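# Swing the refrigerator door wide open and leave it

## Task

Get the refrigerator door swung wide open so that it stays open on its own once the robot lets go; it fails if the door is slammed open or shut at any point, or if the robot falls over or is left tilted.

## Robot and tools

Robot: a wheeled base that can drive straight and turn on the spot but never sideways, with a lifting column carrying a head (two cameras) and two six-joint arms, left and right, each ending in a two-finger gripper. Shoulder height S = 0.90 m + column_m. Folded, the robot is 0.73 m long, 0.62 m wide, S + 0.43 m tall, with its front 0.40 m ahead of the column.

Frames: the base frame sits on the floor between the drive wheels, under the column; x forward, y left, z up. left_hand and right_hand are reported in it, at the point where the fingers meet (tips reach 8 mm further); the hand z axis is the finger direction, its y axis runs across the opening. The odometry frame is the base frame as it was when the scene began. base_odometry counts wheel turns only, so slip shows up as travel; heading is left-positive, -3.142 to 3.142.

execute_actions: argument actions is a list holding one action or nothing (empty list = just report state and pictures). An action may contain base, joints, speeds; its parts start together. base holds exactly one relative command: translate_m (metres, forward positive, -3 to 3) or rotate_rad (radians, left/counter-clockwise positive, -3.2 to 3.2); both are offsets from where the base last measured itself. joints is a dictionary of absolute targets by name: column_m 0 to 0.8 m; head_tilt_rad -0.61 to 1.308 (positive tilts down); for each side left_/right_ joint1_rad -2.879 to 2.879, joint2_rad 0 to 3.141, joint3_rad 0 to 3.019, joint4_rad -1.692 to 1.57, joint5_rad -1.57 to 1.57 (positive swings the hand to the robot's right), joint6_rad -2.094 to 2.094 (hand roll), gripper_m 0 to 0.093 m (fingertip gap). Any joint you omit may keep pushing toward its previous target. speeds optionally caps translate_m (0.05 to 0.8 m/s) or rotate_rad (0.1 to 1 rad/s) for that action; the top of each range is the default. A base move that would exceed 8.667 s is refused, as is any call with an unknown key or out-of-range number. cameras: list from cam_head_left, cam_head_right, cam_left_wrist, cam_right_wrist, nav_camera, all; omitted/null/all gives every camera, [] none.

wait: seconds 0 to 10, commands nothing, returns state and pictures. zoom_image: camera plus region [x0, y0, x1, y1] in pixels of that camera's latest full picture, origin top-left, at most 504 by 504. finished_scene: scene = current scene number; ends it irreversibly after the last command is held, and reports success.

Arm geometry (approximate): with joint1 at -1.57 (left) or 1.57 (right) and joints 5, 6 at 0, the arm works in a vertical plane straight ahead, 0.23 m off centre. Let a = j2 - 0.35, b = 1.05 + j2 - j3, c = b - j4 (c = 1.57 means fingers vertical down). Hand is 0.12 + 0.39 sin a + 0.38 cos b + 0.25 cos c m ahead of the column and S + 0.39 cos a - 0.38 sin b - 0.25 sin c high. E.g. j2, j3, j4 = 0.93, 0.78, 0.14 gives 0.60 m ahead, 0.25 m under S. Real hands settle up to ~5 cm lower and nearer than computed; trust the reported hand positions. Reach is about 1 m from the shoulder. Targets within ~0.03 rad (0.08 for joints 2, 3) of the current reading may not move at all. speeds do not slow arms: for gentle contact step about 0.05 rad per call from your last target.

Result lines: base_status and joint_status give how each motion ended. done = within tolerance (for the base, wheels turned the full amount even if slipping). off_target = stopped short, possibly still pushing. contact_stop (base or column only) = blocked; the target is dropped. time_out = ran out of time; the arm may keep pushing toward a target near where it stopped. joint command not followed / not_followed = a safety check withheld an arm's targets because of self, other-arm or obstacle proximity; back each moved joint off by at least 0.05 rad, move the other arm away, or drive away. on_its_own describes uncommanded behaviour; held at is a target, not a position. motor_effort lists only left_wheel and right_wheel (percent, forward positive, peak in brackets); out-of-rest values mean pushing or a sill under a wheel. wheel_motors_off = 1 means the wheels are shut off. If turned_by_wheels and turned_by_imu differ by over ~4% and at least 0.05 rad, the base collided or slipped and heading is off by the gap. base_tilt in degrees, forward and right positive, ~1 degree fixed bias.

Cautions: a base that pushes for ~3 s loses its wheel motors for 2 s and will not hold position. After a base contact_stop, back off 0.05 m before retrying or turning; also back off if forward tilt drops 0.5 degrees or more. A blocked arm keeps pushing and can overheat (warnings from 85 C; at 100 C the arm drops); relieve it by sending its reported joint positions back as targets. Never let the arms collide or press on each other. Arms can hit the housing or column, which the safety check ignores; below column_m 0.3 arm motion can strike housing or floor. The column halts on its way down if an arm's load changes (touching down), then refuses to descend until raised 0.2 m. Move the door smoothly so it is never slammed, keep the robot upright, and ensure the door remains open without the robot holding it before finishing.

Cameras: head cameras sit 0.91 to 1.03 m + column_m up, looking down by about head_tilt_rad; straight ahead may be up to 0.3 rad off image centre. Wrist cameras sit 0.10 m behind the fingertips, looking along the fingers tilted 0.62 rad toward the hand's +x; picture right is hand -y, picture up mostly hand -x. nav_camera is at the base front, 0.23 m up, looking ahead.

Each tool is called after "Call:" in YAML: its name, and indented under it one key for each argument.

## Session

Call:
execute_actions:
  actions: []
  cameras: ["cam_head_left","nav_camera"]

Scene clock: 0.00 s.
base_odometry: x=+0.000 y=+0.000 heading=+0.000 (m, m, rad; odometry frame)
turned_by_wheels: +0.000 (rad since the last result)
turned_by_imu: +0.000 (rad since the last result)
base_tilt: forward=-0.2 right=+0.6 (deg)
base_status: not commanded
joint_positions: column_m=+0.556 head_tilt_rad=+0.862 left_joint1_rad=-1.555 left_joint2_rad=+0.866 left_joint3_rad=+0.392 left_joint4_rad=-0.969 left_joint5_rad=-0.032 left_joint6_rad=-0.067 left_gripper_m=+0.095 right_joint1_rad=+1.572 right_joint2_rad=+0.898 right_joint3_rad=+0.393 right_joint4_rad=-0.923 right_joint5_rad=-0.020 right_joint6_rad=-0.033 right_gripper_m=+0.095
joint_status: not commanded
wheel_motors_off: 0
motor_effort: left_wheel=+0 right_wheel=+0 (%)
left_hand: x=+0.1384 y=+0.2331 z=+1.2620 quat_wxyz=(+0.443, +0.030, -0.896, -0.033) (m; base frame)
right_hand: x=+0.1395 y=-0.2217 z=+1.2523 quat_wxyz=(+0.437, +0.011, -0.899, -0.017) (m; base frame)
pictures: cam_head_left, nav_camera
Images, in order (width x height): cam_head_left 672x504, nav_camera 672x504.

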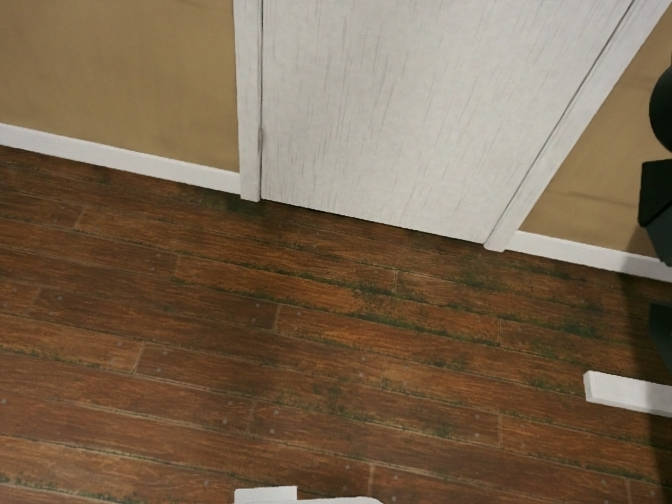

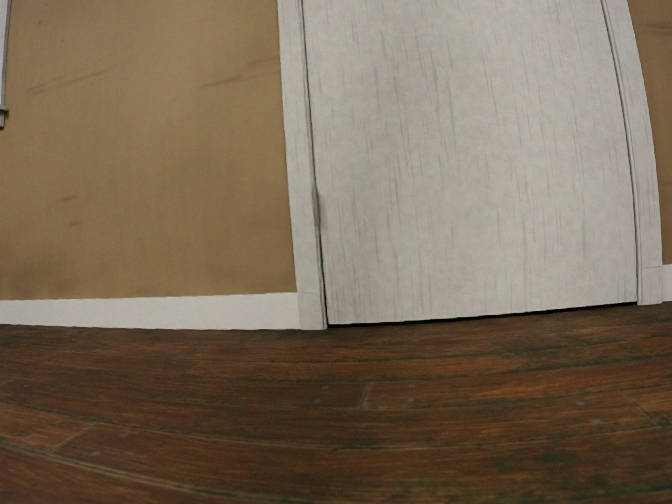

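Call:
execute_actions:
  actions:
    - {"base":{"rotate_rad":2.0},"joints":{"head_tilt_rad":0.2}}
  cameras: ["cam_head_left","nav_camera"]

Scene clock: 3.57 s.
base_odometry: x=+0.000 y=+0.000 heading=+1.999 (m, m, rad; odometry frame)
turned_by_wheels: +1.999 (rad since the last result)
turned_by_imu: +2.025 (rad since the last result)
base_tilt: forward=-0.1 right=+0.6 (deg)
base_status: done
joint_positions: column_m=+0.556 head_tilt_rad=+0.220 left_joint1_rad=-1.555 left_joint2_rad=+0.866 left_joint3_rad=+0.392 left_joint4_rad=-0.969 left_joint5_rad=-0.032 left_joint6_rad=-0.067 left_gripper_m=+0.095 right_joint1_rad=+1.572 right_joint2_rad=+0.898 right_joint3_rad=+0.393 right_joint4_rad=-0.923 right_joint5_rad=-0.020 right_joint6_rad=-0.033 right_gripper_m=+0.095
joint_status: all done
wheel_motors_off: 0
motor_effort: left_wheel=-3(35) right_wheel=+3(29) (%)
left_hand: x=+0.1384 y=+0.2331 z=+1.2620 quat_wxyz=(+0.443, +0.030, -0.896, -0.033) (m; base frame)
right_hand: x=+0.1395 y=-0.2217 z=+1.2523 quat_wxyz=(+0.437, +0.011, -0.899, -0.017) (m; base frame)
pictures: cam_head_left, nav_camera
Images, in order (width x height): cam_head_left 672x504, nav_camera 672x504.

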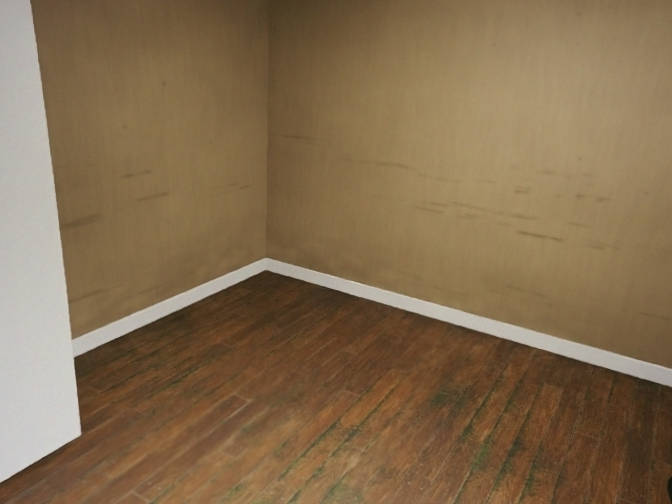

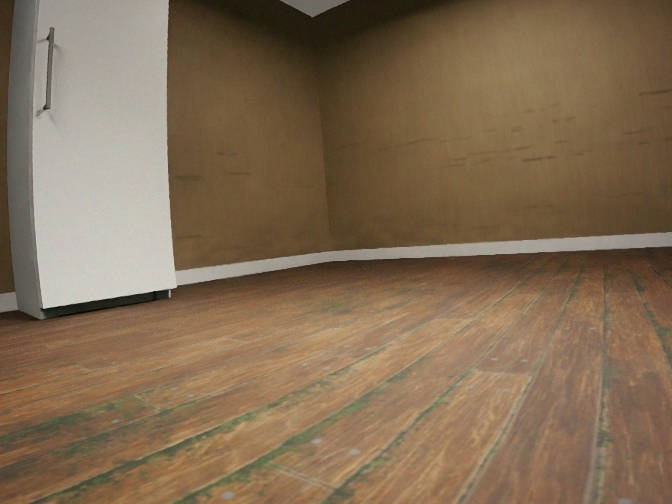

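Call:
execute_actions:
  actions:
    - {"base":{"rotate_rad":0.8}}
  cameras: ["cam_head_left","nav_camera"]

Scene clock: 5.73 s.
base_odometry: x=+0.000 y=+0.000 heading=+2.798 (m, m, rad; odometry frame)
turned_by_wheels: +0.799 (rad since the last result)
turned_by_imu: +0.811 (rad since the last result)
base_tilt: forward=-0.4 right=+0.6 (deg)
base_status: done
joint_positions: column_m=+0.556 head_tilt_rad=+0.220 left_joint1_rad=-1.555 left_joint2_rad=+0.866 left_joint3_rad=+0.392 left_joint4_rad=-0.969 left_joint5_rad=-0.032 left_joint6_rad=-0.067 left_gripper_m=+0.095 right_joint1_rad=+1.572 right_joint2_rad=+0.898 right_joint3_rad=+0.393 right_joint4_rad=-0.923 right_joint5_rad=-0.020 right_joint6_rad=-0.033 right_gripper_m=+0.095
joint_status: not commanded
wheel_motors_off: 0
motor_effort: left_wheel=-3(24) right_wheel=+3(23) (%)
left_hand: x=+0.1384 y=+0.2331 z=+1.2620 quat_wxyz=(+0.443, +0.030, -0.896, -0.033) (m; base frame)
right_hand: x=+0.1395 y=-0.2217 z=+1.2523 quat_wxyz=(+0.437, +0.011, -0.899, -0.017) (m; base frame)
pictures: cam_head_left, nav_camera
Images, in order (width x height): cam_head_left 672x504, nav_camera 672x504.

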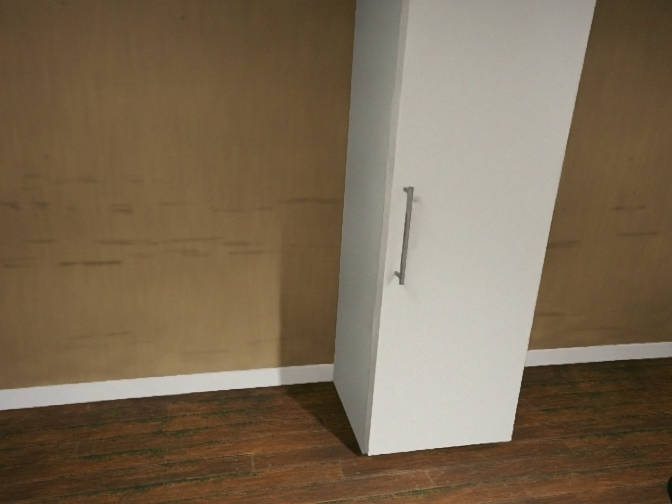

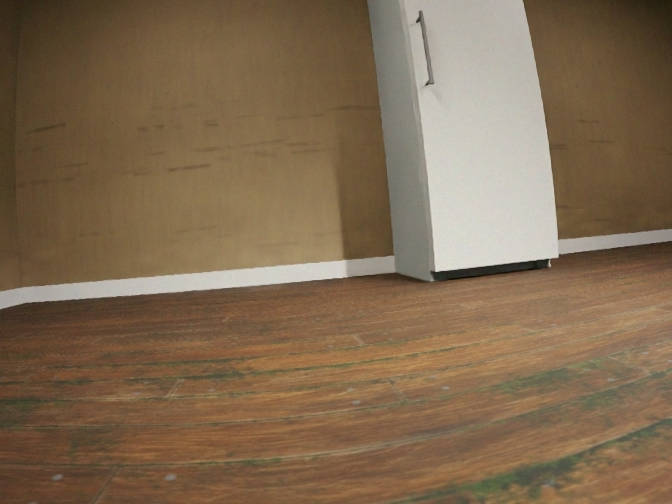

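Call:
execute_actions:
  actions:
    - {"base":{"translate_m":1.0},"joints":{"column_m":0.25,"head_tilt_rad":0.1,"right_joint2_rad":0.95,"right_joint3_rad":1.1,"right_joint4_rad":0.9,"right_joint5_rad":0,"right_joint6_rad":0}}
  cameras: ["cam_head_left","cam_right_wrist"]

Scene clock: 10.50 s.
base_odometry: x=-0.942 y=+0.336 heading=+2.798 (m, m, rad; odometry frame)
turned_by_wheels: +0.000 (rad since the last result)
turned_by_imu: +0.001 (rad since the last result)
base_tilt: forward=-0.4 right=+0.5 (deg)
base_status: done
joint_positions: column_m=+0.250 head_tilt_rad=+0.120 left_joint1_rad=-1.555 left_joint2_rad=+0.866 left_joint3_rad=+0.393 left_joint4_rad=-0.969 left_joint5_rad=-0.032 left_joint6_rad=-0.067 left_gripper_m=+0.095 right_joint1_rad=+1.572 right_joint2_rad=+0.952 right_joint3_rad=+1.078 right_joint4_rad=+0.886 right_joint5_rad=-0.002 right_joint6_rad=-0.007 right_gripper_m=+0.095
joint_status: all done
wheel_motors_off: 0
motor_effort: left_wheel=+0(35) right_wheel=+0(44) (%)
left_hand: x=+0.1392 y=+0.2331 z=+0.9556 quat_wxyz=(+0.442, +0.030, -0.896, -0.033) (m; base frame)
right_hand: x=+0.8199 y=-0.2245 z=+1.1556 quat_wxyz=(-0.694, +0.003, -0.719, +0.001) (m; base frame)
pictures: cam_head_left, cam_right_wrist
Images, in order (width x height): cam_head_left 672x504, cam_right_wrist 504x504.

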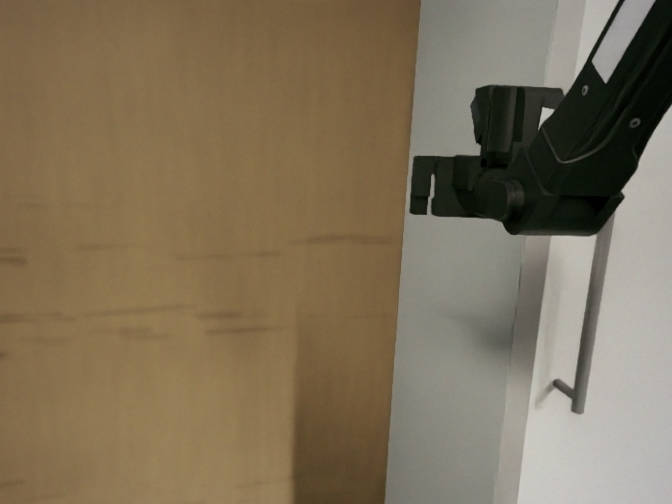

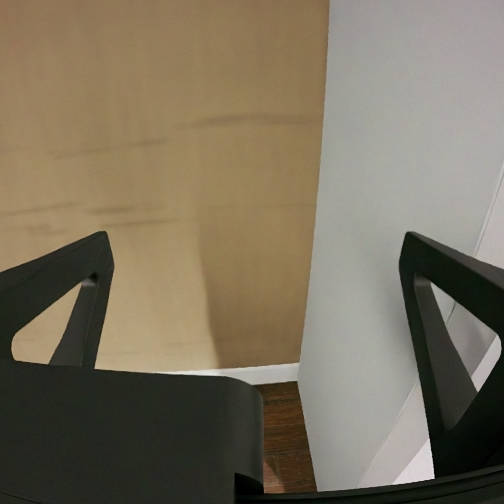

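Call:
execute_actions:
  actions:
    - {"base":{"translate_m":-0.35}}
  cameras: []

Call:
execute_actions:
  actions:
    - {"base":{"rotate_rad":-0.17},"joints":{"right_joint5_rad":-0.17}}
  cameras: ["cam_head_left","cam_right_wrist"]

Scene clock: 12.87 s.
base_odometry: x=-0.612 y=+0.219 heading=+2.797 (m, m, rad; odometry frame)
turned_by_wheels: -0.001 (rad since the last result)
turned_by_imu: +0.000 (rad since the last result)
base_tilt: forward=-0.2 right=+0.5 (deg)
base_status: done
joint_positions: column_m=+0.250 head_tilt_rad=+0.120 left_joint1_rad=-1.555 left_joint2_rad=+0.866 left_joint3_rad=+0.390 left_joint4_rad=-0.969 left_joint5_rad=-0.032 left_joint6_rad=-0.067 left_gripper_m=+0.095 right_joint1_rad=+1.572 right_joint2_rad=+0.952 right_joint3_rad=+1.078 right_joint4_rad=+0.886 right_joint5_rad=-0.002 right_joint6_rad=-0.007 right_gripper_m=+0.095
joint_status: not commanded
wheel_motors_off: 0
motor_effort: left_wheel=-1(28) right_wheel=+1(29) (%)
left_hand: x=+0.1374 y=+0.2331 z=+0.9562 quat_wxyz=(+0.444, +0.030, -0.895, -0.033) (m; base frame)
right_hand: x=+0.8199 y=-0.2245 z=+1.1557 quat_wxyz=(-0.695, +0.003, -0.719, +0.001) (m; base frame)
pictures: none
No camera images: the call's "cameras" was empty. Leave "cameras" out to get every camera's image.

Scene clock: 14.03 s.
base_odometry: x=-0.612 y=+0.219 heading=+2.628 (m, m, rad; odometry frame)
turned_by_wheels: -0.169 (rad since the last result)
turned_by_imu: -0.170 (rad since the last result)
base_tilt: forward=-0.2 right=+0.7 (deg)
base_status: done
joint_positions: column_m=+0.250 head_tilt_rad=+0.120 left_joint1_rad=-1.555 left_joint2_rad=+0.866 left_joint3_rad=+0.390 left_joint4_rad=-0.969 left_joint5_rad=-0.032 left_joint6_rad=-0.067 left_gripper_m=+0.095 right_joint1_rad=+1.572 right_joint2_rad=+0.952 right_joint3_rad=+1.078 right_joint4_rad=+0.886 right_joint5_rad=-0.167 right_joint6_rad=-0.007 right_gripper_m=+0.095
joint_status: all done
wheel_motors_off: 0
motor_effort: left_wheel=+0(30) right_wheel=-1(34) (%)
left_hand: x=+0.1374 y=+0.2331 z=+0.9562 quat_wxyz=(+0.444, +0.030, -0.895, -0.033) (m; base frame)
right_hand: x=+0.8175 y=-0.1963 z=+1.1558 quat_wxyz=(-0.692, +0.060, -0.717, -0.058) (m; base frame)
pictures: cam_head_left, cam_right_wrist
Images, in order (width x height): cam_head_left 672x504, cam_right_wrist 504x504.

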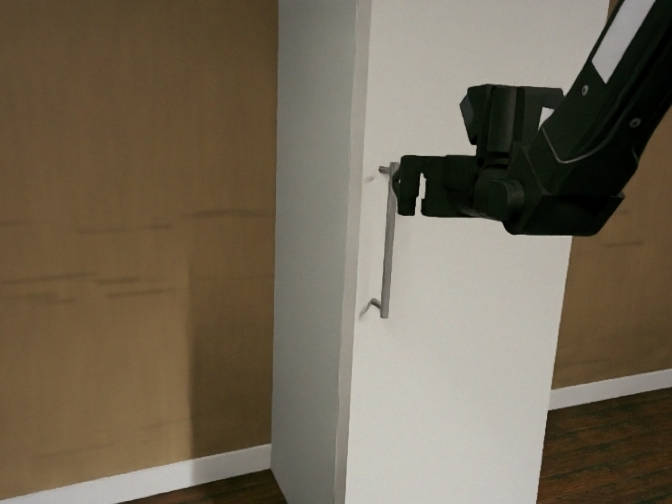

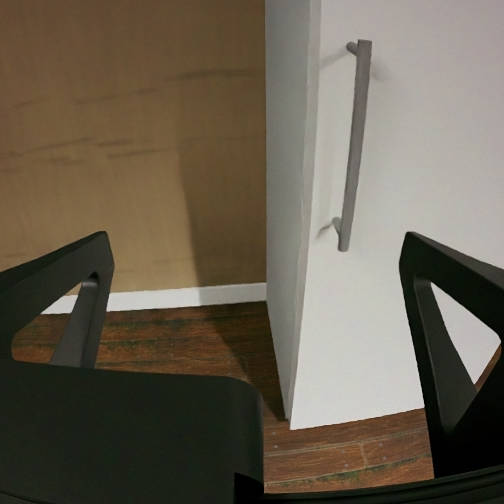

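Still left of handle; straighten the wrist, lower a bit, advance.

Call:
execute_actions:
  actions:
    - {"base":{"translate_m":0.15},"joints":{"right_joint5_rad":0.0,"column_m":0.2}}
  cameras: ["cam_right_wrist"]

Scene clock: 15.90 s.
base_odometry: x=-0.743 y=+0.292 heading=+2.628 (m, m, rad; odometry frame)
turned_by_wheels: -0.001 (rad since the last result)
turned_by_imu: +0.000 (rad since the last result)
base_tilt: forward=-0.2 right=+0.4 (deg)
base_status: done
joint_positions: column_m=+0.200 head_tilt_rad=+0.119 left_joint1_rad=-1.555 left_joint2_rad=+0.866 left_joint3_rad=+0.392 left_joint4_rad=-0.969 left_joint5_rad=-0.032 left_joint6_rad=-0.067 left_gripper_m=+0.095 right_joint1_rad=+1.572 right_joint2_rad=+0.951 right_joint3_rad=+1.078 right_joint4_rad=+0.886 right_joint5_rad=-0.003 right_joint6_rad=-0.007 right_gripper_m=+0.095
joint_status: all done
wheel_motors_off: 0
motor_effort: left_wheel=-1(38) right_wheel=+1(37) (%)
left_hand: x=+0.1384 y=+0.2331 z=+0.9059 quat_wxyz=(+0.443, +0.030, -0.896, -0.033) (m; base frame)
right_hand: x=+0.8199 y=-0.2244 z=+1.1061 quat_wxyz=(-0.695, +0.003, -0.719, +0.001) (m; base frame)
pictures: cam_right_wrist
Images, in order (width x height): cam_right_wrist 504x504.

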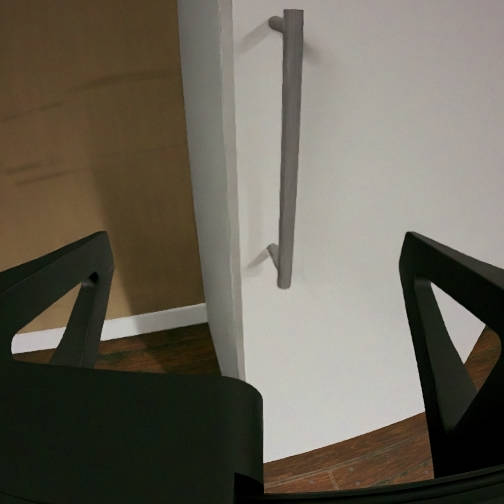

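Call:
execute_actions:
  actions:
    - {"base":{"translate_m":0.15}}
  cameras: ["cam_right_wrist"]

Scene clock: 17.73 s.
base_odometry: x=-0.874 y=+0.366 heading=+2.628 (m, m, rad; odometry frame)
turned_by_wheels: +0.000 (rad since the last result)
turned_by_imu: +0.000 (rad since the last result)
base_tilt: forward=-0.4 right=+0.5 (deg)
base_status: done
joint_positions: column_m=+0.200 head_tilt_rad=+0.119 left_joint1_rad=-1.555 left_joint2_rad=+0.866 left_joint3_rad=+0.392 left_joint4_rad=-0.969 left_joint5_rad=-0.032 left_joint6_rad=-0.067 left_gripper_m=+0.095 right_joint1_rad=+1.572 right_joint2_rad=+0.951 right_joint3_rad=+1.078 right_joint4_rad=+0.886 right_joint5_rad=-0.003 right_joint6_rad=-0.007 right_gripper_m=+0.095
joint_status: not commanded
wheel_motors_off: 0
motor_effort: left_wheel=+0(26) right_wheel=+0(31) (%)
left_hand: x=+0.1388 y=+0.2331 z=+0.9057 quat_wxyz=(+0.442, +0.030, -0.896, -0.033) (m; base frame)
right_hand: x=+0.8199 y=-0.2244 z=+1.1061 quat_wxyz=(-0.695, +0.003, -0.719, +0.001) (m; base frame)
pictures: cam_right_wrist
Images, in order (width x height): cam_right_wrist 504x504.

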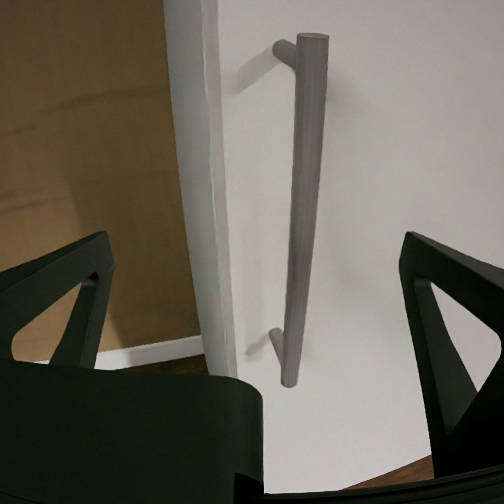

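Call:
execute_actions:
  actions:
    - {"base":{"translate_m":0.08}}
  cameras: ["cam_right_wrist","cam_head_left"]

Scene clock: 19.17 s.
base_odometry: x=-0.943 y=+0.405 heading=+2.628 (m, m, rad; odometry frame)
turned_by_wheels: +0.000 (rad since the last result)
turned_by_imu: +0.000 (rad since the last result)
base_tilt: forward=-0.2 right=+0.7 (deg)
base_status: done
joint_positions: column_m=+0.200 head_tilt_rad=+0.119 left_joint1_rad=-1.555 left_joint2_rad=+0.866 left_joint3_rad=+0.394 left_joint4_rad=-0.969 left_joint5_rad=-0.032 left_joint6_rad=-0.067 left_gripper_m=+0.095 right_joint1_rad=+1.572 right_joint2_rad=+0.952 right_joint3_rad=+1.079 right_joint4_rad=+0.886 right_joint5_rad=-0.003 right_joint6_rad=-0.007 right_gripper_m=+0.095
joint_status: not commanded
wheel_motors_off: 0
motor_effort: left_wheel=+0(28) right_wheel=+0(27) (%)
left_hand: x=+0.1396 y=+0.2331 z=+0.9055 quat_wxyz=(+0.442, +0.030, -0.896, -0.033) (m; base frame)
right_hand: x=+0.8202 y=-0.2244 z=+1.1062 quat_wxyz=(-0.695, +0.003, -0.719, +0.001) (m; base frame)
pictures: cam_head_left, cam_right_wrist
Images, in order (width x height): cam_head_left 672x504, cam_right_wrist 504x504.

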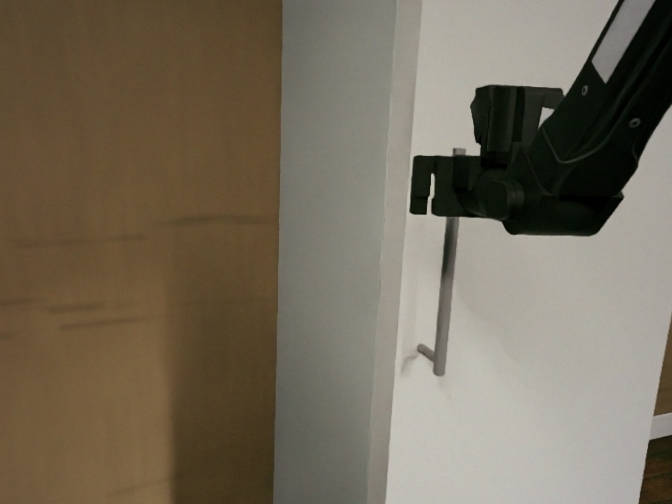

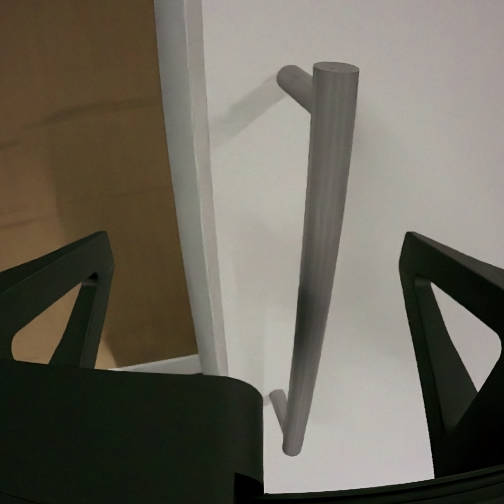

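Call:
execute_actions:
  actions:
    - {"base":{"translate_m":0.04},"joints":{"column_m":0.14}}
  cameras: []

Call:
execute_actions:
  actions:
    - {"joints":{"right_gripper_m":0.0}}
  cameras: []

Call:
execute_actions:
  actions:
    - {"base":{"translate_m":-0.3},"speeds":{"translate_m":0.15}}
  cameras: ["cam_head_left"]

Scene clock: 20.67 s.
base_odometry: x=-0.978 y=+0.425 heading=+2.628 (m, m, rad; odometry frame)
turned_by_wheels: +0.000 (rad since the last result)
turned_by_imu: +0.000 (rad since the last result)
base_tilt: forward=-0.1 right=+0.8 (deg)
base_status: done
joint_positions: column_m=+0.140 head_tilt_rad=+0.119 left_joint1_rad=-1.555 left_joint2_rad=+0.866 left_joint3_rad=+0.393 left_joint4_rad=-0.969 left_joint5_rad=-0.032 left_joint6_rad=-0.067 left_gripper_m=+0.095 right_joint1_rad=+1.572 right_joint2_rad=+0.951 right_joint3_rad=+1.079 right_joint4_rad=+0.886 right_joint5_rad=-0.003 right_joint6_rad=-0.007 right_gripper_m=+0.095
joint_status: all done
wheel_motors_off: 0
motor_effort: left_wheel=+0(29) right_wheel=+0(25) (%)
left_hand: x=+0.1390 y=+0.2331 z=+0.8457 quat_wxyz=(+0.442, +0.030, -0.896, -0.033) (m; base frame)
right_hand: x=+0.8202 y=-0.2244 z=+1.0464 quat_wxyz=(-0.695, +0.003, -0.719, +0.001) (m; base frame)
pictures: none
No camera images: the call's "cameras" was empty. Leave "cameras" out to get every camera's image.

Scene clock: 21.40 s.
base_odometry: x=-0.978 y=+0.425 heading=+2.628 (m, m, rad; odometry frame)
turned_by_wheels: +0.000 (rad since the last result)
turned_by_imu: +0.000 (rad since the last result)
base_tilt: forward=-0.2 right=+0.6 (deg)
base_status: not commanded
joint_positions: column_m=+0.140 head_tilt_rad=+0.119 left_joint1_rad=-1.555 left_joint2_rad=+0.866 left_joint3_rad=+0.393 left_joint4_rad=-0.969 left_joint5_rad=-0.032 left_joint6_rad=-0.067 left_gripper_m=+0.095 right_joint1_rad=+1.572 right_joint2_rad=+0.951 right_joint3_rad=+1.079 right_joint4_rad=+0.886 right_joint5_rad=-0.003 right_joint6_rad=-0.007 right_gripper_m=+0.001
joint_status: all done
wheel_motors_off: 0
motor_effort: left_wheel=+0(0) right_wheel=+0(0) (%)
left_hand: x=+0.1390 y=+0.2331 z=+0.8457 quat_wxyz=(+0.442, +0.030, -0.896, -0.033) (m; base frame)
right_hand: x=+0.8202 y=-0.2244 z=+1.0464 quat_wxyz=(-0.695, +0.003, -0.719, +0.001) (m; base frame)
pictures: none
No camera images: the call's "cameras" was empty. Leave "cameras" out to get every camera's image.

Scene clock: 24.37 s.
base_odometry: x=-0.717 y=+0.278 heading=+2.629 (m, m, rad; odometry frame)
turned_by_wheels: +0.001 (rad since the last result)
turned_by_imu: +0.002 (rad since the last result)
base_tilt: forward=-0.3 right=+0.6 (deg)
base_status: done
joint_positions: column_m=+0.140 head_tilt_rad=+0.119 left_joint1_rad=-1.555 left_joint2_rad=+0.866 left_joint3_rad=+0.391 left_joint4_rad=-0.969 left_joint5_rad=-0.032 left_joint6_rad=-0.067 left_gripper_m=+0.095 right_joint1_rad=+1.572 right_joint2_rad=+0.951 right_joint3_rad=+1.079 right_joint4_rad=+0.886 right_joint5_rad=-0.003 right_joint6_rad=-0.007 right_gripper_m=+0.001
joint_status: not commanded
wheel_motors_off: 0
motor_effort: left_wheel=+2(37) right_wheel=-1(27) (%)
left_hand: x=+0.1382 y=+0.2331 z=+0.8460 quat_wxyz=(+0.443, +0.030, -0.895, -0.033) (m; base frame)
right_hand: x=+0.8202 y=-0.2244 z=+1.0464 quat_wxyz=(-0.695, +0.003, -0.719, +0.001) (m; base frame)
pictures: cam_head_left
Images, in order (width x height): cam_head_left 672x504.

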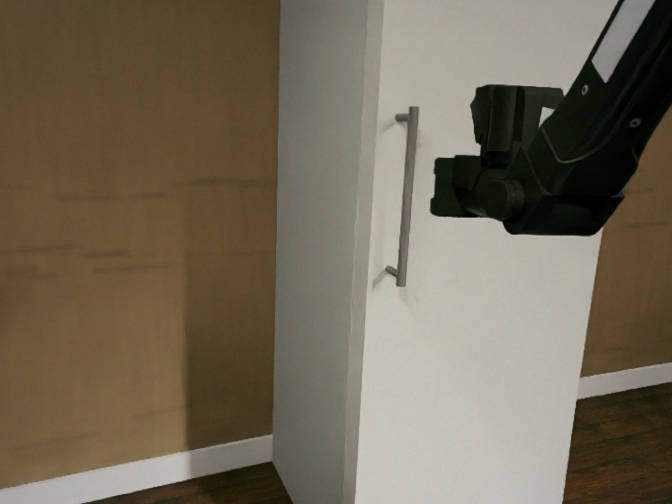

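Missed; go further.

Call:
execute_actions:
  actions:
    - {"base":{"translate_m":0.38},"joints":{"right_gripper_m":0.093}}
  cameras: []

Call:
execute_actions:
  actions:
    - {"joints":{"right_gripper_m":0.0}}
  cameras: ["cam_right_wrist"]

Scene clock: 26.80 s.
base_odometry: x=-1.048 y=+0.464 heading=+2.629 (m, m, rad; odometry frame)
turned_by_wheels: +0.000 (rad since the last result)
turned_by_imu: +0.001 (rad since the last result)
base_tilt: forward=-0.2 right=+0.5 (deg)
base_status: done
joint_positions: column_m=+0.140 head_tilt_rad=+0.119 left_joint1_rad=-1.555 left_joint2_rad=+0.866 left_joint3_rad=+0.394 left_joint4_rad=-0.969 left_joint5_rad=-0.032 left_joint6_rad=-0.067 left_gripper_m=+0.095 right_joint1_rad=+1.572 right_joint2_rad=+0.951 right_joint3_rad=+1.079 right_joint4_rad=+0.886 right_joint5_rad=-0.003 right_joint6_rad=-0.007 right_gripper_m=+0.093
joint_status: all done
wheel_motors_off: 0
motor_effort: left_wheel=+0(31) right_wheel=+0(29) (%)
left_hand: x=+0.1394 y=+0.2331 z=+0.8456 quat_wxyz=(+0.442, +0.030, -0.896, -0.033) (m; base frame)
right_hand: x=+0.8203 y=-0.2244 z=+1.0466 quat_wxyz=(-0.695, +0.003, -0.719, +0.001) (m; base frame)
pictures: none
No camera images: the call's "cameras" was empty. Leave "cameras" out to get every camera's image.

Scene clock: 27.50 s.
base_odometry: x=-1.048 y=+0.464 heading=+2.629 (m, m, rad; odometry frame)
turned_by_wheels: +0.000 (rad since the last result)
turned_by_imu: +0.000 (rad since the last result)
base_tilt: forward=-0.1 right=+0.6 (deg)
base_status: not commanded
joint_positions: column_m=+0.140 head_tilt_rad=+0.119 left_joint1_rad=-1.555 left_joint2_rad=+0.866 left_joint3_rad=+0.394 left_joint4_rad=-0.969 left_joint5_rad=-0.032 left_joint6_rad=-0.067 left_gripper_m=+0.095 right_joint1_rad=+1.554 right_joint2_rad=+0.952 right_joint3_rad=+1.081 right_joint4_rad=+0.886 right_joint5_rad=-0.008 right_joint6_rad=-0.002 right_gripper_m=+0.068
joint_status: right_gripper_m off_target (ended at +0.068, target +0.000)
wheel_motors_off: 0
motor_effort: left_wheel=-3(6) right_wheel=-2(2) (%)
left_hand: x=+0.1394 y=+0.2331 z=+0.8456 quat_wxyz=(+0.442, +0.030, -0.896, -0.033) (m; base frame)
right_hand: x=+0.8208 y=-0.2301 z=+1.0469 quat_wxyz=(-0.696, +0.005, -0.718, +0.006) (m; base frame)
pictures: cam_right_wrist
Images, in order (width x height): cam_right_wrist 504x504.

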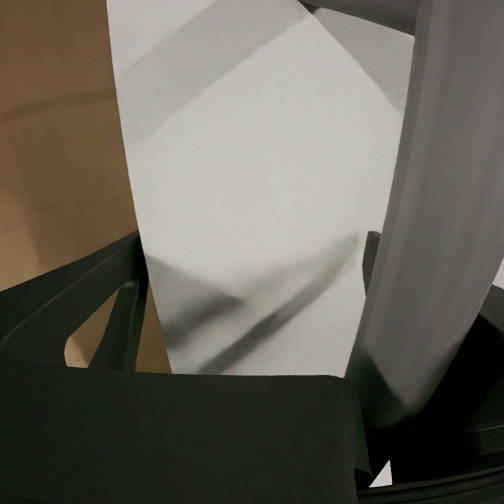

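Gripping handle plus door edge. Pull.

Call:
execute_actions:
  actions:
    - {"base":{"translate_m":-0.3},"speeds":{"translate_m":0.15}}
  cameras: ["cam_head_left"]

Scene clock: 30.57 s.
base_odometry: x=-0.787 y=+0.317 heading=+2.629 (m, m, rad; odometry frame)
turned_by_wheels: +0.000 (rad since the last result)
turned_by_imu: +0.001 (rad since the last result)
base_tilt: forward=-0.3 right=+0.4 (deg)
base_status: done
joint_positions: column_m=+0.140 head_tilt_rad=+0.119 left_joint1_rad=-1.555 left_joint2_rad=+0.866 left_joint3_rad=+0.391 left_joint4_rad=-0.969 left_joint5_rad=-0.032 left_joint6_rad=-0.067 left_gripper_m=+0.095 right_joint1_rad=+1.572 right_joint2_rad=+0.959 right_joint3_rad=+1.098 right_joint4_rad=+0.884 right_joint5_rad=+0.001 right_joint6_rad=+0.001 right_gripper_m=+0.001
joint_status: not commanded
wheel_motors_off: 0
on_its_own: right_gripper_m moved -0.068 to your old target +0.000
motor_effort: left_wheel=+1(31) right_wheel=-1(30) (%)
left_hand: x=+0.1380 y=+0.2331 z=+0.8460 quat_wxyz=(+0.443, +0.030, -0.895, -0.033) (m; base frame)
right_hand: x=+0.8262 y=-0.2252 z=+1.0499 quat_wxyz=(-0.699, -0.001, -0.716, -0.001) (m; base frame)
pictures: cam_head_left
Images, in order (width x height): cam_head_left 672x504.

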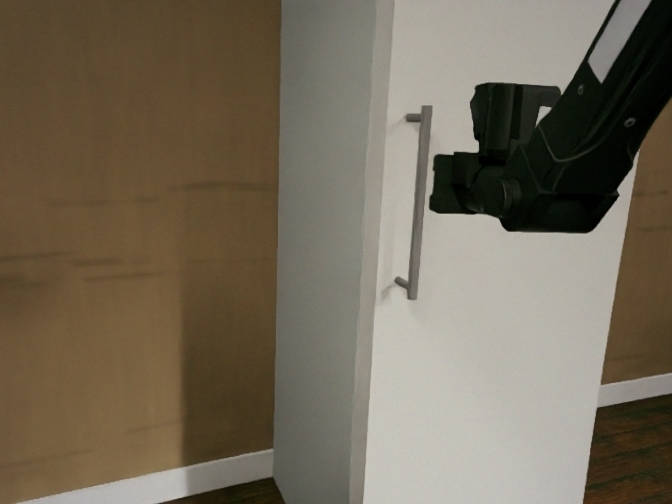

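Slipped. Shift right slightly to centre the handle.

Call:
execute_actions:
  actions:
    - {"base":{"rotate_rad":-0.045},"joints":{"right_gripper_m":0.093}}
  cameras: []

Call:
execute_actions:
  actions:
    - {"base":{"translate_m":0.29}}
  cameras: []

Call:
execute_actions:
  actions:
    - {"joints":{"right_gripper_m":0.0}}
  cameras: []

Call:
execute_actions:
  actions:
    - {"base":{"translate_m":-0.3},"speeds":{"translate_m":0.15}}
  cameras: ["cam_head_left"]

Scene clock: 33.83 s.
base_odometry: x=-0.787 y=+0.317 heading=+2.586 (m, m, rad; odometry frame)
turned_by_wheels: -0.044 (rad since the last result)
turned_by_imu: -0.043 (rad since the last result)
base_tilt: forward=-0.3 right=+0.7 (deg)
base_status: done
joint_positions: column_m=+0.140 head_tilt_rad=+0.119 left_joint1_rad=-1.555 left_joint2_rad=+0.866 left_joint3_rad=+0.391 left_joint4_rad=-0.969 left_joint5_rad=-0.032 left_joint6_rad=-0.067 left_gripper_m=+0.095 right_joint1_rad=+1.572 right_joint2_rad=+0.959 right_joint3_rad=+1.098 right_joint4_rad=+0.884 right_joint5_rad=+0.001 right_joint6_rad=+0.001 right_gripper_m=+0.093
joint_status: all done
wheel_motors_off: 0
motor_effort: left_wheel=+1(31) right_wheel=+0(34) (%)
left_hand: x=+0.1380 y=+0.2331 z=+0.8460 quat_wxyz=(+0.443, +0.030, -0.895, -0.033) (m; base frame)
right_hand: x=+0.8262 y=-0.2251 z=+1.0499 quat_wxyz=(-0.699, -0.001, -0.716, -0.001) (m; base frame)
pictures: none
No camera images: the call's "cameras" was empty. Leave "cameras" out to get every camera's image.

Scene clock: 35.97 s.
base_odometry: x=-1.033 y=+0.470 heading=+2.586 (m, m, rad; odometry frame)
turned_by_wheels: +0.000 (rad since the last result)
turned_by_imu: +0.000 (rad since the last result)
base_tilt: forward=-0.4 right=+0.6 (deg)
base_status: done
joint_positions: column_m=+0.140 head_tilt_rad=+0.119 left_joint1_rad=-1.555 left_joint2_rad=+0.866 left_joint3_rad=+0.393 left_joint4_rad=-0.969 left_joint5_rad=-0.032 left_joint6_rad=-0.067 left_gripper_m=+0.095 right_joint1_rad=+1.572 right_joint2_rad=+0.959 right_joint3_rad=+1.097 right_joint4_rad=+0.884 right_joint5_rad=+0.001 right_joint6_rad=+0.001 right_gripper_m=+0.093
joint_status: not commanded
wheel_motors_off: 0
motor_effort: left_wheel=+0(30) right_wheel=+0(38) (%)
left_hand: x=+0.1392 y=+0.2331 z=+0.8456 quat_wxyz=(+0.442, +0.030, -0.896, -0.033) (m; base frame)
right_hand: x=+0.8259 y=-0.2251 z=+1.0496 quat_wxyz=(-0.698, -0.001, -0.716, -0.001) (m; base frame)
pictures: none
No camera images: the call's "cameras" was empty. Leave "cameras" out to get every camera's image.

Scene clock: 36.67 s.
base_odometry: x=-1.033 y=+0.470 heading=+2.586 (m, m, rad; odometry frame)
turned_by_wheels: +0.000 (rad since the last result)
turned_by_imu: +0.001 (rad since the last result)
base_tilt: forward=-0.2 right=+0.7 (deg)
base_status: not commanded
joint_positions: column_m=+0.140 head_tilt_rad=+0.119 left_joint1_rad=-1.555 left_joint2_rad=+0.866 left_joint3_rad=+0.393 left_joint4_rad=-0.969 left_joint5_rad=-0.032 left_joint6_rad=-0.067 left_gripper_m=+0.095 right_joint1_rad=+1.598 right_joint2_rad=+0.959 right_joint3_rad=+1.097 right_joint4_rad=+0.884 right_joint5_rad=-0.025 right_joint6_rad=-0.034 right_gripper_m=+0.016
joint_status: right_gripper_m off_target (ended at +0.016, target +0.000)
wheel_motors_off: 0
motor_effort: left_wheel=+6(8) right_wheel=-10(11) (%)
left_hand: x=+0.1392 y=+0.2331 z=+0.8456 quat_wxyz=(+0.442, +0.030, -0.896, -0.033) (m; base frame)
right_hand: x=+0.8257 y=-0.2114 z=+1.0498 quat_wxyz=(-0.699, +0.018, -0.715, -0.010) (m; base frame)
pictures: none
No camera images: the call's "cameras" was empty. Leave "cameras" out to get every camera's image.

Scene clock: 39.53 s.
base_odometry: x=-0.779 y=+0.312 heading=+2.586 (m, m, rad; odometry frame)
turned_by_wheels: +0.001 (rad since the last result)
turned_by_imu: +0.001 (rad since the last result)
base_tilt: forward=-0.2 right=+0.6 (deg)
base_status: done
joint_positions: column_m=+0.140 head_tilt_rad=+0.119 left_joint1_rad=-1.555 left_joint2_rad=+0.866 left_joint3_rad=+0.391 left_joint4_rad=-0.969 left_joint5_rad=-0.032 left_joint6_rad=-0.067 left_gripper_m=+0.095 right_joint1_rad=+1.578 right_joint2_rad=+0.965 right_joint3_rad=+1.093 right_joint4_rad=+0.883 right_joint5_rad=-0.002 right_joint6_rad=+0.010 right_gripper_m=+0.001
joint_status: not commanded
wheel_motors_off: 0
on_its_own: right_gripper_m moved -0.015 to your old target +0.000
motor_effort: left_wheel=+0(67) right_wheel=-1(38) (%)
left_hand: x=+0.1380 y=+0.2331 z=+0.8460 quat_wxyz=(+0.443, +0.030, -0.895, -0.033) (m; base frame)
right_hand: x=+0.8247 y=-0.2224 z=+1.0430 quat_wxyz=(-0.694, -0.004, -0.720, -0.008) (m; base frame)
pictures: cam_head_left
Images, in order (width x height): cam_head_left 672x504.

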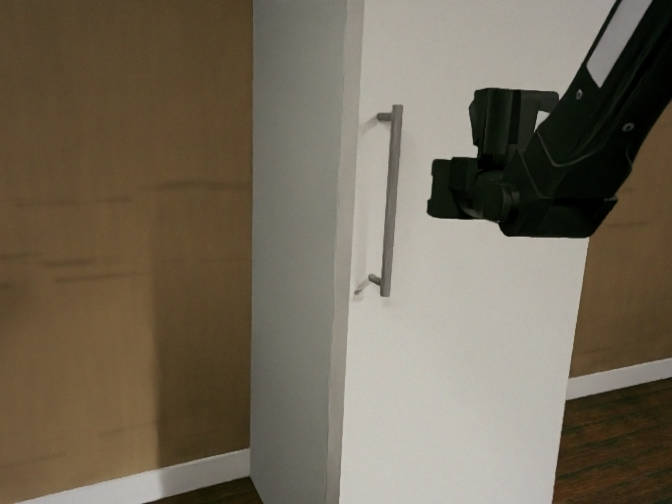

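Call:
execute_actions:
  actions:
    - {"joints":{"right_joint5_rad":-1.5}}
  cameras: ["cam_head_left"]

Scene clock: 41.37 s.
base_odometry: x=-0.779 y=+0.312 heading=+2.586 (m, m, rad; odometry frame)
turned_by_wheels: +0.000 (rad since the last result)
turned_by_imu: +0.001 (rad since the last result)
base_tilt: forward=-0.3 right=+0.7 (deg)
base_status: not commanded
joint_positions: column_m=+0.140 head_tilt_rad=+0.119 left_joint1_rad=-1.555 left_joint2_rad=+0.866 left_joint3_rad=+0.391 left_joint4_rad=-0.969 left_joint5_rad=-0.032 left_joint6_rad=-0.067 left_gripper_m=+0.095 right_joint1_rad=+1.578 right_joint2_rad=+0.965 right_joint3_rad=+1.093 right_joint4_rad=+0.886 right_joint5_rad=-1.497 right_joint6_rad=+0.010 right_gripper_m=+0.001
joint_status: all done
wheel_motors_off: 0
motor_effort: left_wheel=+0(0) right_wheel=-1(1) (%)
left_hand: x=+0.1380 y=+0.2331 z=+0.8460 quat_wxyz=(+0.443, +0.030, -0.895, -0.033) (m; base frame)
right_hand: x=+0.6649 y=-0.0520 z=+1.0500 quat_wxyz=(-0.507, +0.470, -0.527, -0.494) (m; base frame)
pictures: cam_head_left
Images, in order (width x height): cam_head_left 672x504.

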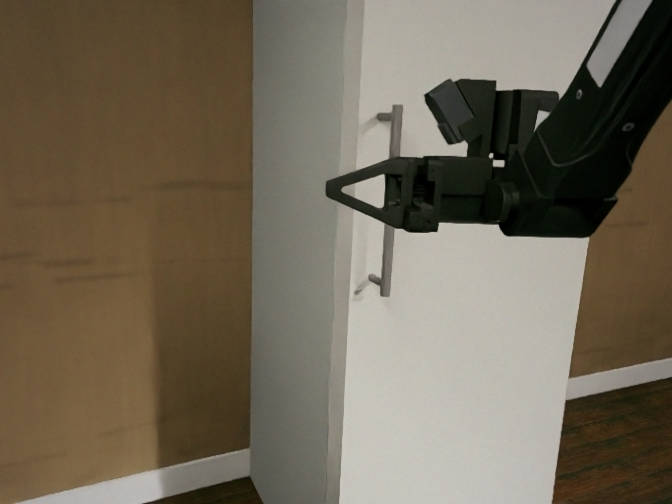

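Call:
execute_actions:
  actions:
    - {"base":{"rotate_rad":-0.19},"joints":{"right_joint6_rad":1.57}}
  cameras: []

Call:
execute_actions:
  actions:
    - {"base":{"translate_m":0.5}}
  cameras: []

Call:
execute_actions:
  actions:
    - {"base":{"rotate_rad":0.07}}
  cameras: ["cam_head_left"]

Scene clock: 43.33 s.
base_odometry: x=-0.778 y=+0.312 heading=+2.398 (m, m, rad; odometry frame)
turned_by_wheels: -0.189 (rad since the last result)
turned_by_imu: -0.189 (rad since the last result)
base_tilt: forward=-0.4 right=+0.6 (deg)
base_status: done
joint_positions: column_m=+0.140 head_tilt_rad=+0.119 left_joint1_rad=-1.555 left_joint2_rad=+0.866 left_joint3_rad=+0.391 left_joint4_rad=-0.969 left_joint5_rad=-0.032 left_joint6_rad=-0.067 left_gripper_m=+0.095 right_joint1_rad=+1.576 right_joint2_rad=+0.965 right_joint3_rad=+1.093 right_joint4_rad=+0.886 right_joint5_rad=-1.497 right_joint6_rad=+1.560 right_gripper_m=+0.001
joint_status: all done
wheel_motors_off: 0
motor_effort: left_wheel=+1(35) right_wheel=-1(36) (%)
left_hand: x=+0.1380 y=+0.2331 z=+0.8460 quat_wxyz=(+0.443, +0.030, -0.895, -0.033) (m; base frame)
right_hand: x=+0.6651 y=-0.0526 z=+1.0497 quat_wxyz=(-0.017, -0.033, -0.706, -0.708) (m; base frame)
pictures: none
No camera images: the call's "cameras" was empty. Leave "cameras" out to get every camera's image.

Scene clock: 45.77 s.
base_odometry: x=-1.146 y=+0.650 heading=+2.397 (m, m, rad; odometry frame)
turned_by_wheels: +0.000 (rad since the last result)
turned_by_imu: +0.000 (rad since the last result)
base_tilt: forward=-0.1 right=+0.7 (deg)
base_status: done
joint_positions: column_m=+0.140 head_tilt_rad=+0.119 left_joint1_rad=-1.555 left_joint2_rad=+0.866 left_joint3_rad=+0.394 left_joint4_rad=-0.969 left_joint5_rad=-0.032 left_joint6_rad=-0.067 left_gripper_m=+0.095 right_joint1_rad=+1.572 right_joint2_rad=+0.961 right_joint3_rad=+1.083 right_joint4_rad=+0.890 right_joint5_rad=-1.502 right_joint6_rad=+1.560 right_gripper_m=+0.001
joint_status: not commanded
wheel_motors_off: 0
motor_effort: left_wheel=+0(45) right_wheel=+1(37) (%)
left_hand: x=+0.1394 y=+0.2331 z=+0.8456 quat_wxyz=(+0.442, +0.030, -0.896, -0.033) (m; base frame)
right_hand: x=+0.6615 y=-0.0536 z=+1.0486 quat_wxyz=(-0.016, -0.032, -0.707, -0.706) (m; base frame)
pictures: none
No camera images: the call's "cameras" was empty. Leave "cameras" out to get every camera's image.

Scene clock: 47.90 s.
base_odometry: x=-1.145 y=+0.649 heading=+2.458 (m, m, rad; odometry frame)
turned_by_wheels: +0.060 (rad since the last result)
turned_by_imu: +0.062 (rad since the last result)
base_tilt: forward=-0.4 right=+0.5 (deg)
base_status: rotate_rad off_target (by the wheels' count: +0.060 of +0.070)
joint_positions: column_m=+0.140 head_tilt_rad=+0.119 left_joint1_rad=-1.555 left_joint2_rad=+0.866 left_joint3_rad=+0.394 left_joint4_rad=-0.969 left_joint5_rad=-0.032 left_joint6_rad=-0.067 left_gripper_m=+0.095 right_joint1_rad=+1.523 right_joint2_rad=+0.937 right_joint3_rad=+1.008 right_joint4_rad=+0.901 right_joint5_rad=-1.487 right_joint6_rad=+1.559 right_gripper_m=+0.001
joint_status: not commanded
wheel_motors_off: 0
motor_effort: left_wheel=+3(50) right_wheel=+8(57) (%)
left_hand: x=+0.1394 y=+0.2331 z=+0.8456 quat_wxyz=(+0.442, +0.030, -0.896, -0.033) (m; base frame)
right_hand: x=+0.6446 y=-0.0679 z=+1.0321 quat_wxyz=(-0.017, -0.060, -0.721, -0.690) (m; base frame)
pictures: cam_head_left
Images, in order (width x height): cam_head_left 672x504.

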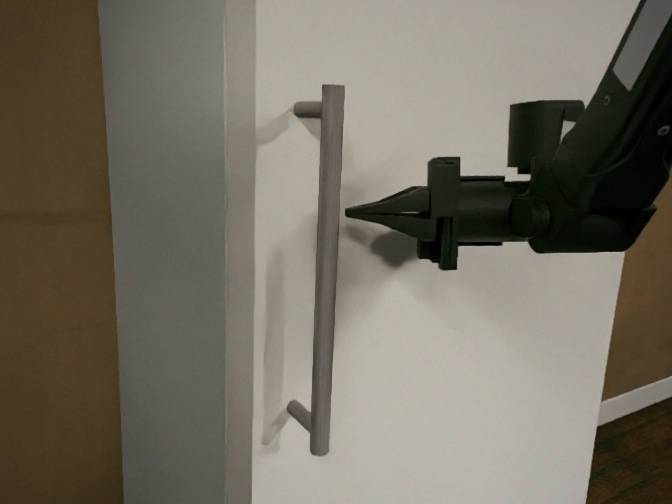

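Pressing on the door; back off a little and sweep further.

Call:
execute_actions:
  actions:
    - {"base":{"translate_m":-0.02}}
  cameras: []

Call:
execute_actions:
  actions:
    - {"base":{"rotate_rad":0.1}}
  cameras: []

Call:
execute_actions:
  actions:
    - {"base":{"translate_m":-0.25},"speeds":{"translate_m":0.15}}
  cameras: ["cam_head_left"]

Scene clock: 48.87 s.
base_odometry: x=-1.130 y=+0.637 heading=+2.457 (m, m, rad; odometry frame)
turned_by_wheels: -0.001 (rad since the last result)
turned_by_imu: -0.001 (rad since the last result)
base_tilt: forward=-0.3 right=+0.6 (deg)
base_status: done
joint_positions: column_m=+0.140 head_tilt_rad=+0.119 left_joint1_rad=-1.555 left_joint2_rad=+0.866 left_joint3_rad=+0.390 left_joint4_rad=-0.969 left_joint5_rad=-0.032 left_joint6_rad=-0.067 left_gripper_m=+0.095 right_joint1_rad=+1.565 right_joint2_rad=+0.944 right_joint3_rad=+1.052 right_joint4_rad=+0.901 right_joint5_rad=-1.500 right_joint6_rad=+1.564 right_gripper_m=+0.001
joint_status: not commanded
wheel_motors_off: 0
motor_effort: left_wheel=+0(53) right_wheel=+0(31) (%)
left_hand: x=+0.1377 y=+0.2331 z=+0.8462 quat_wxyz=(+0.443, +0.030, -0.895, -0.033) (m; base frame)
right_hand: x=+0.6528 y=-0.0557 z=+1.0480 quat_wxyz=(-0.015, -0.037, -0.709, -0.704) (m; base frame)
pictures: none
No camera images: the call's "cameras" was empty. Leave "cameras" out to get every camera's image.

Scene clock: 52.77 s.
base_odometry: x=-1.127 y=+0.635 heading=+2.524 (m, m, rad; odometry frame)
turned_by_wheels: +0.068 (rad since the last result)
turned_by_imu: +0.065 (rad since the last result)
base_tilt: forward=-0.2 right=+0.7 (deg)
base_status: rotate_rad off_target (by the wheels' count: +0.068 of +0.100)
joint_positions: column_m=+0.140 head_tilt_rad=+0.119 left_joint1_rad=-1.555 left_joint2_rad=+0.866 left_joint3_rad=+0.390 left_joint4_rad=-0.969 left_joint5_rad=-0.032 left_joint6_rad=-0.067 left_gripper_m=+0.095 right_joint1_rad=+1.482 right_joint2_rad=+0.933 right_joint3_rad=+0.996 right_joint4_rad=+0.915 right_joint5_rad=-1.431 right_joint6_rad=+1.483 right_gripper_m=+0.001
joint_status: not commanded
wheel_motors_off: 0
motor_effort: left_wheel=-4(58) right_wheel=+13(64) (%)
left_hand: x=+0.1377 y=+0.2331 z=+0.8462 quat_wxyz=(+0.443, +0.030, -0.895, -0.033) (m; base frame)
right_hand: x=+0.6534 y=-0.0814 z=+1.0256 quat_wxyz=(-0.073, -0.056, -0.735, -0.672) (m; base frame)
pictures: none
No camera images: the call's "cameras" was empty. Leave "cameras" out to get every camera's image.

Scene clock: 55.30 s.
base_odometry: x=-0.923 y=+0.491 heading=+2.526 (m, m, rad; odometry frame)
turned_by_wheels: +0.001 (rad since the last result)
turned_by_imu: +0.002 (rad since the last result)
base_tilt: forward=-0.1 right=+0.6 (deg)
base_status: done
joint_positions: column_m=+0.140 head_tilt_rad=+0.119 left_joint1_rad=-1.555 left_joint2_rad=+0.866 left_joint3_rad=+0.391 left_joint4_rad=-0.969 left_joint5_rad=-0.032 left_joint6_rad=-0.067 left_gripper_m=+0.095 right_joint1_rad=+1.579 right_joint2_rad=+0.963 right_joint3_rad=+1.091 right_joint4_rad=+0.889 right_joint5_rad=-1.501 right_joint6_rad=+1.567 right_gripper_m=+0.001
joint_status: not commanded
wheel_motors_off: 0
motor_effort: left_wheel=+2(54) right_wheel=-1(27) (%)
left_hand: x=+0.1379 y=+0.2331 z=+0.8461 quat_wxyz=(+0.443, +0.030, -0.895, -0.033) (m; base frame)
right_hand: x=+0.6636 y=-0.0516 z=+1.0511 quat_wxyz=(-0.014, -0.033, -0.705, -0.709) (m; base frame)
pictures: cam_head_left
Images, in order (width x height): cam_head_left 672x504.

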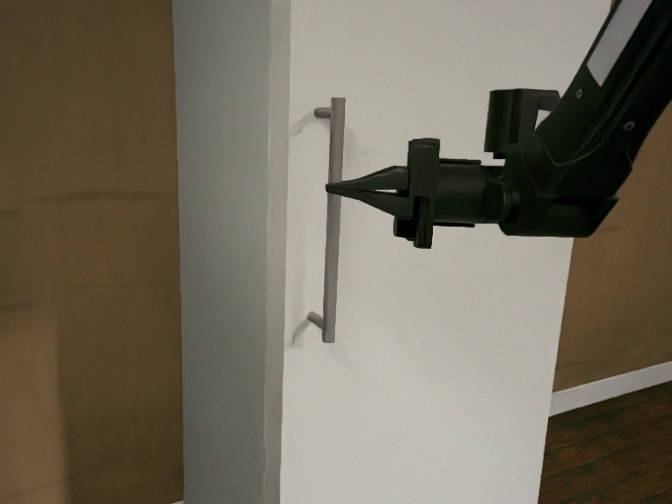

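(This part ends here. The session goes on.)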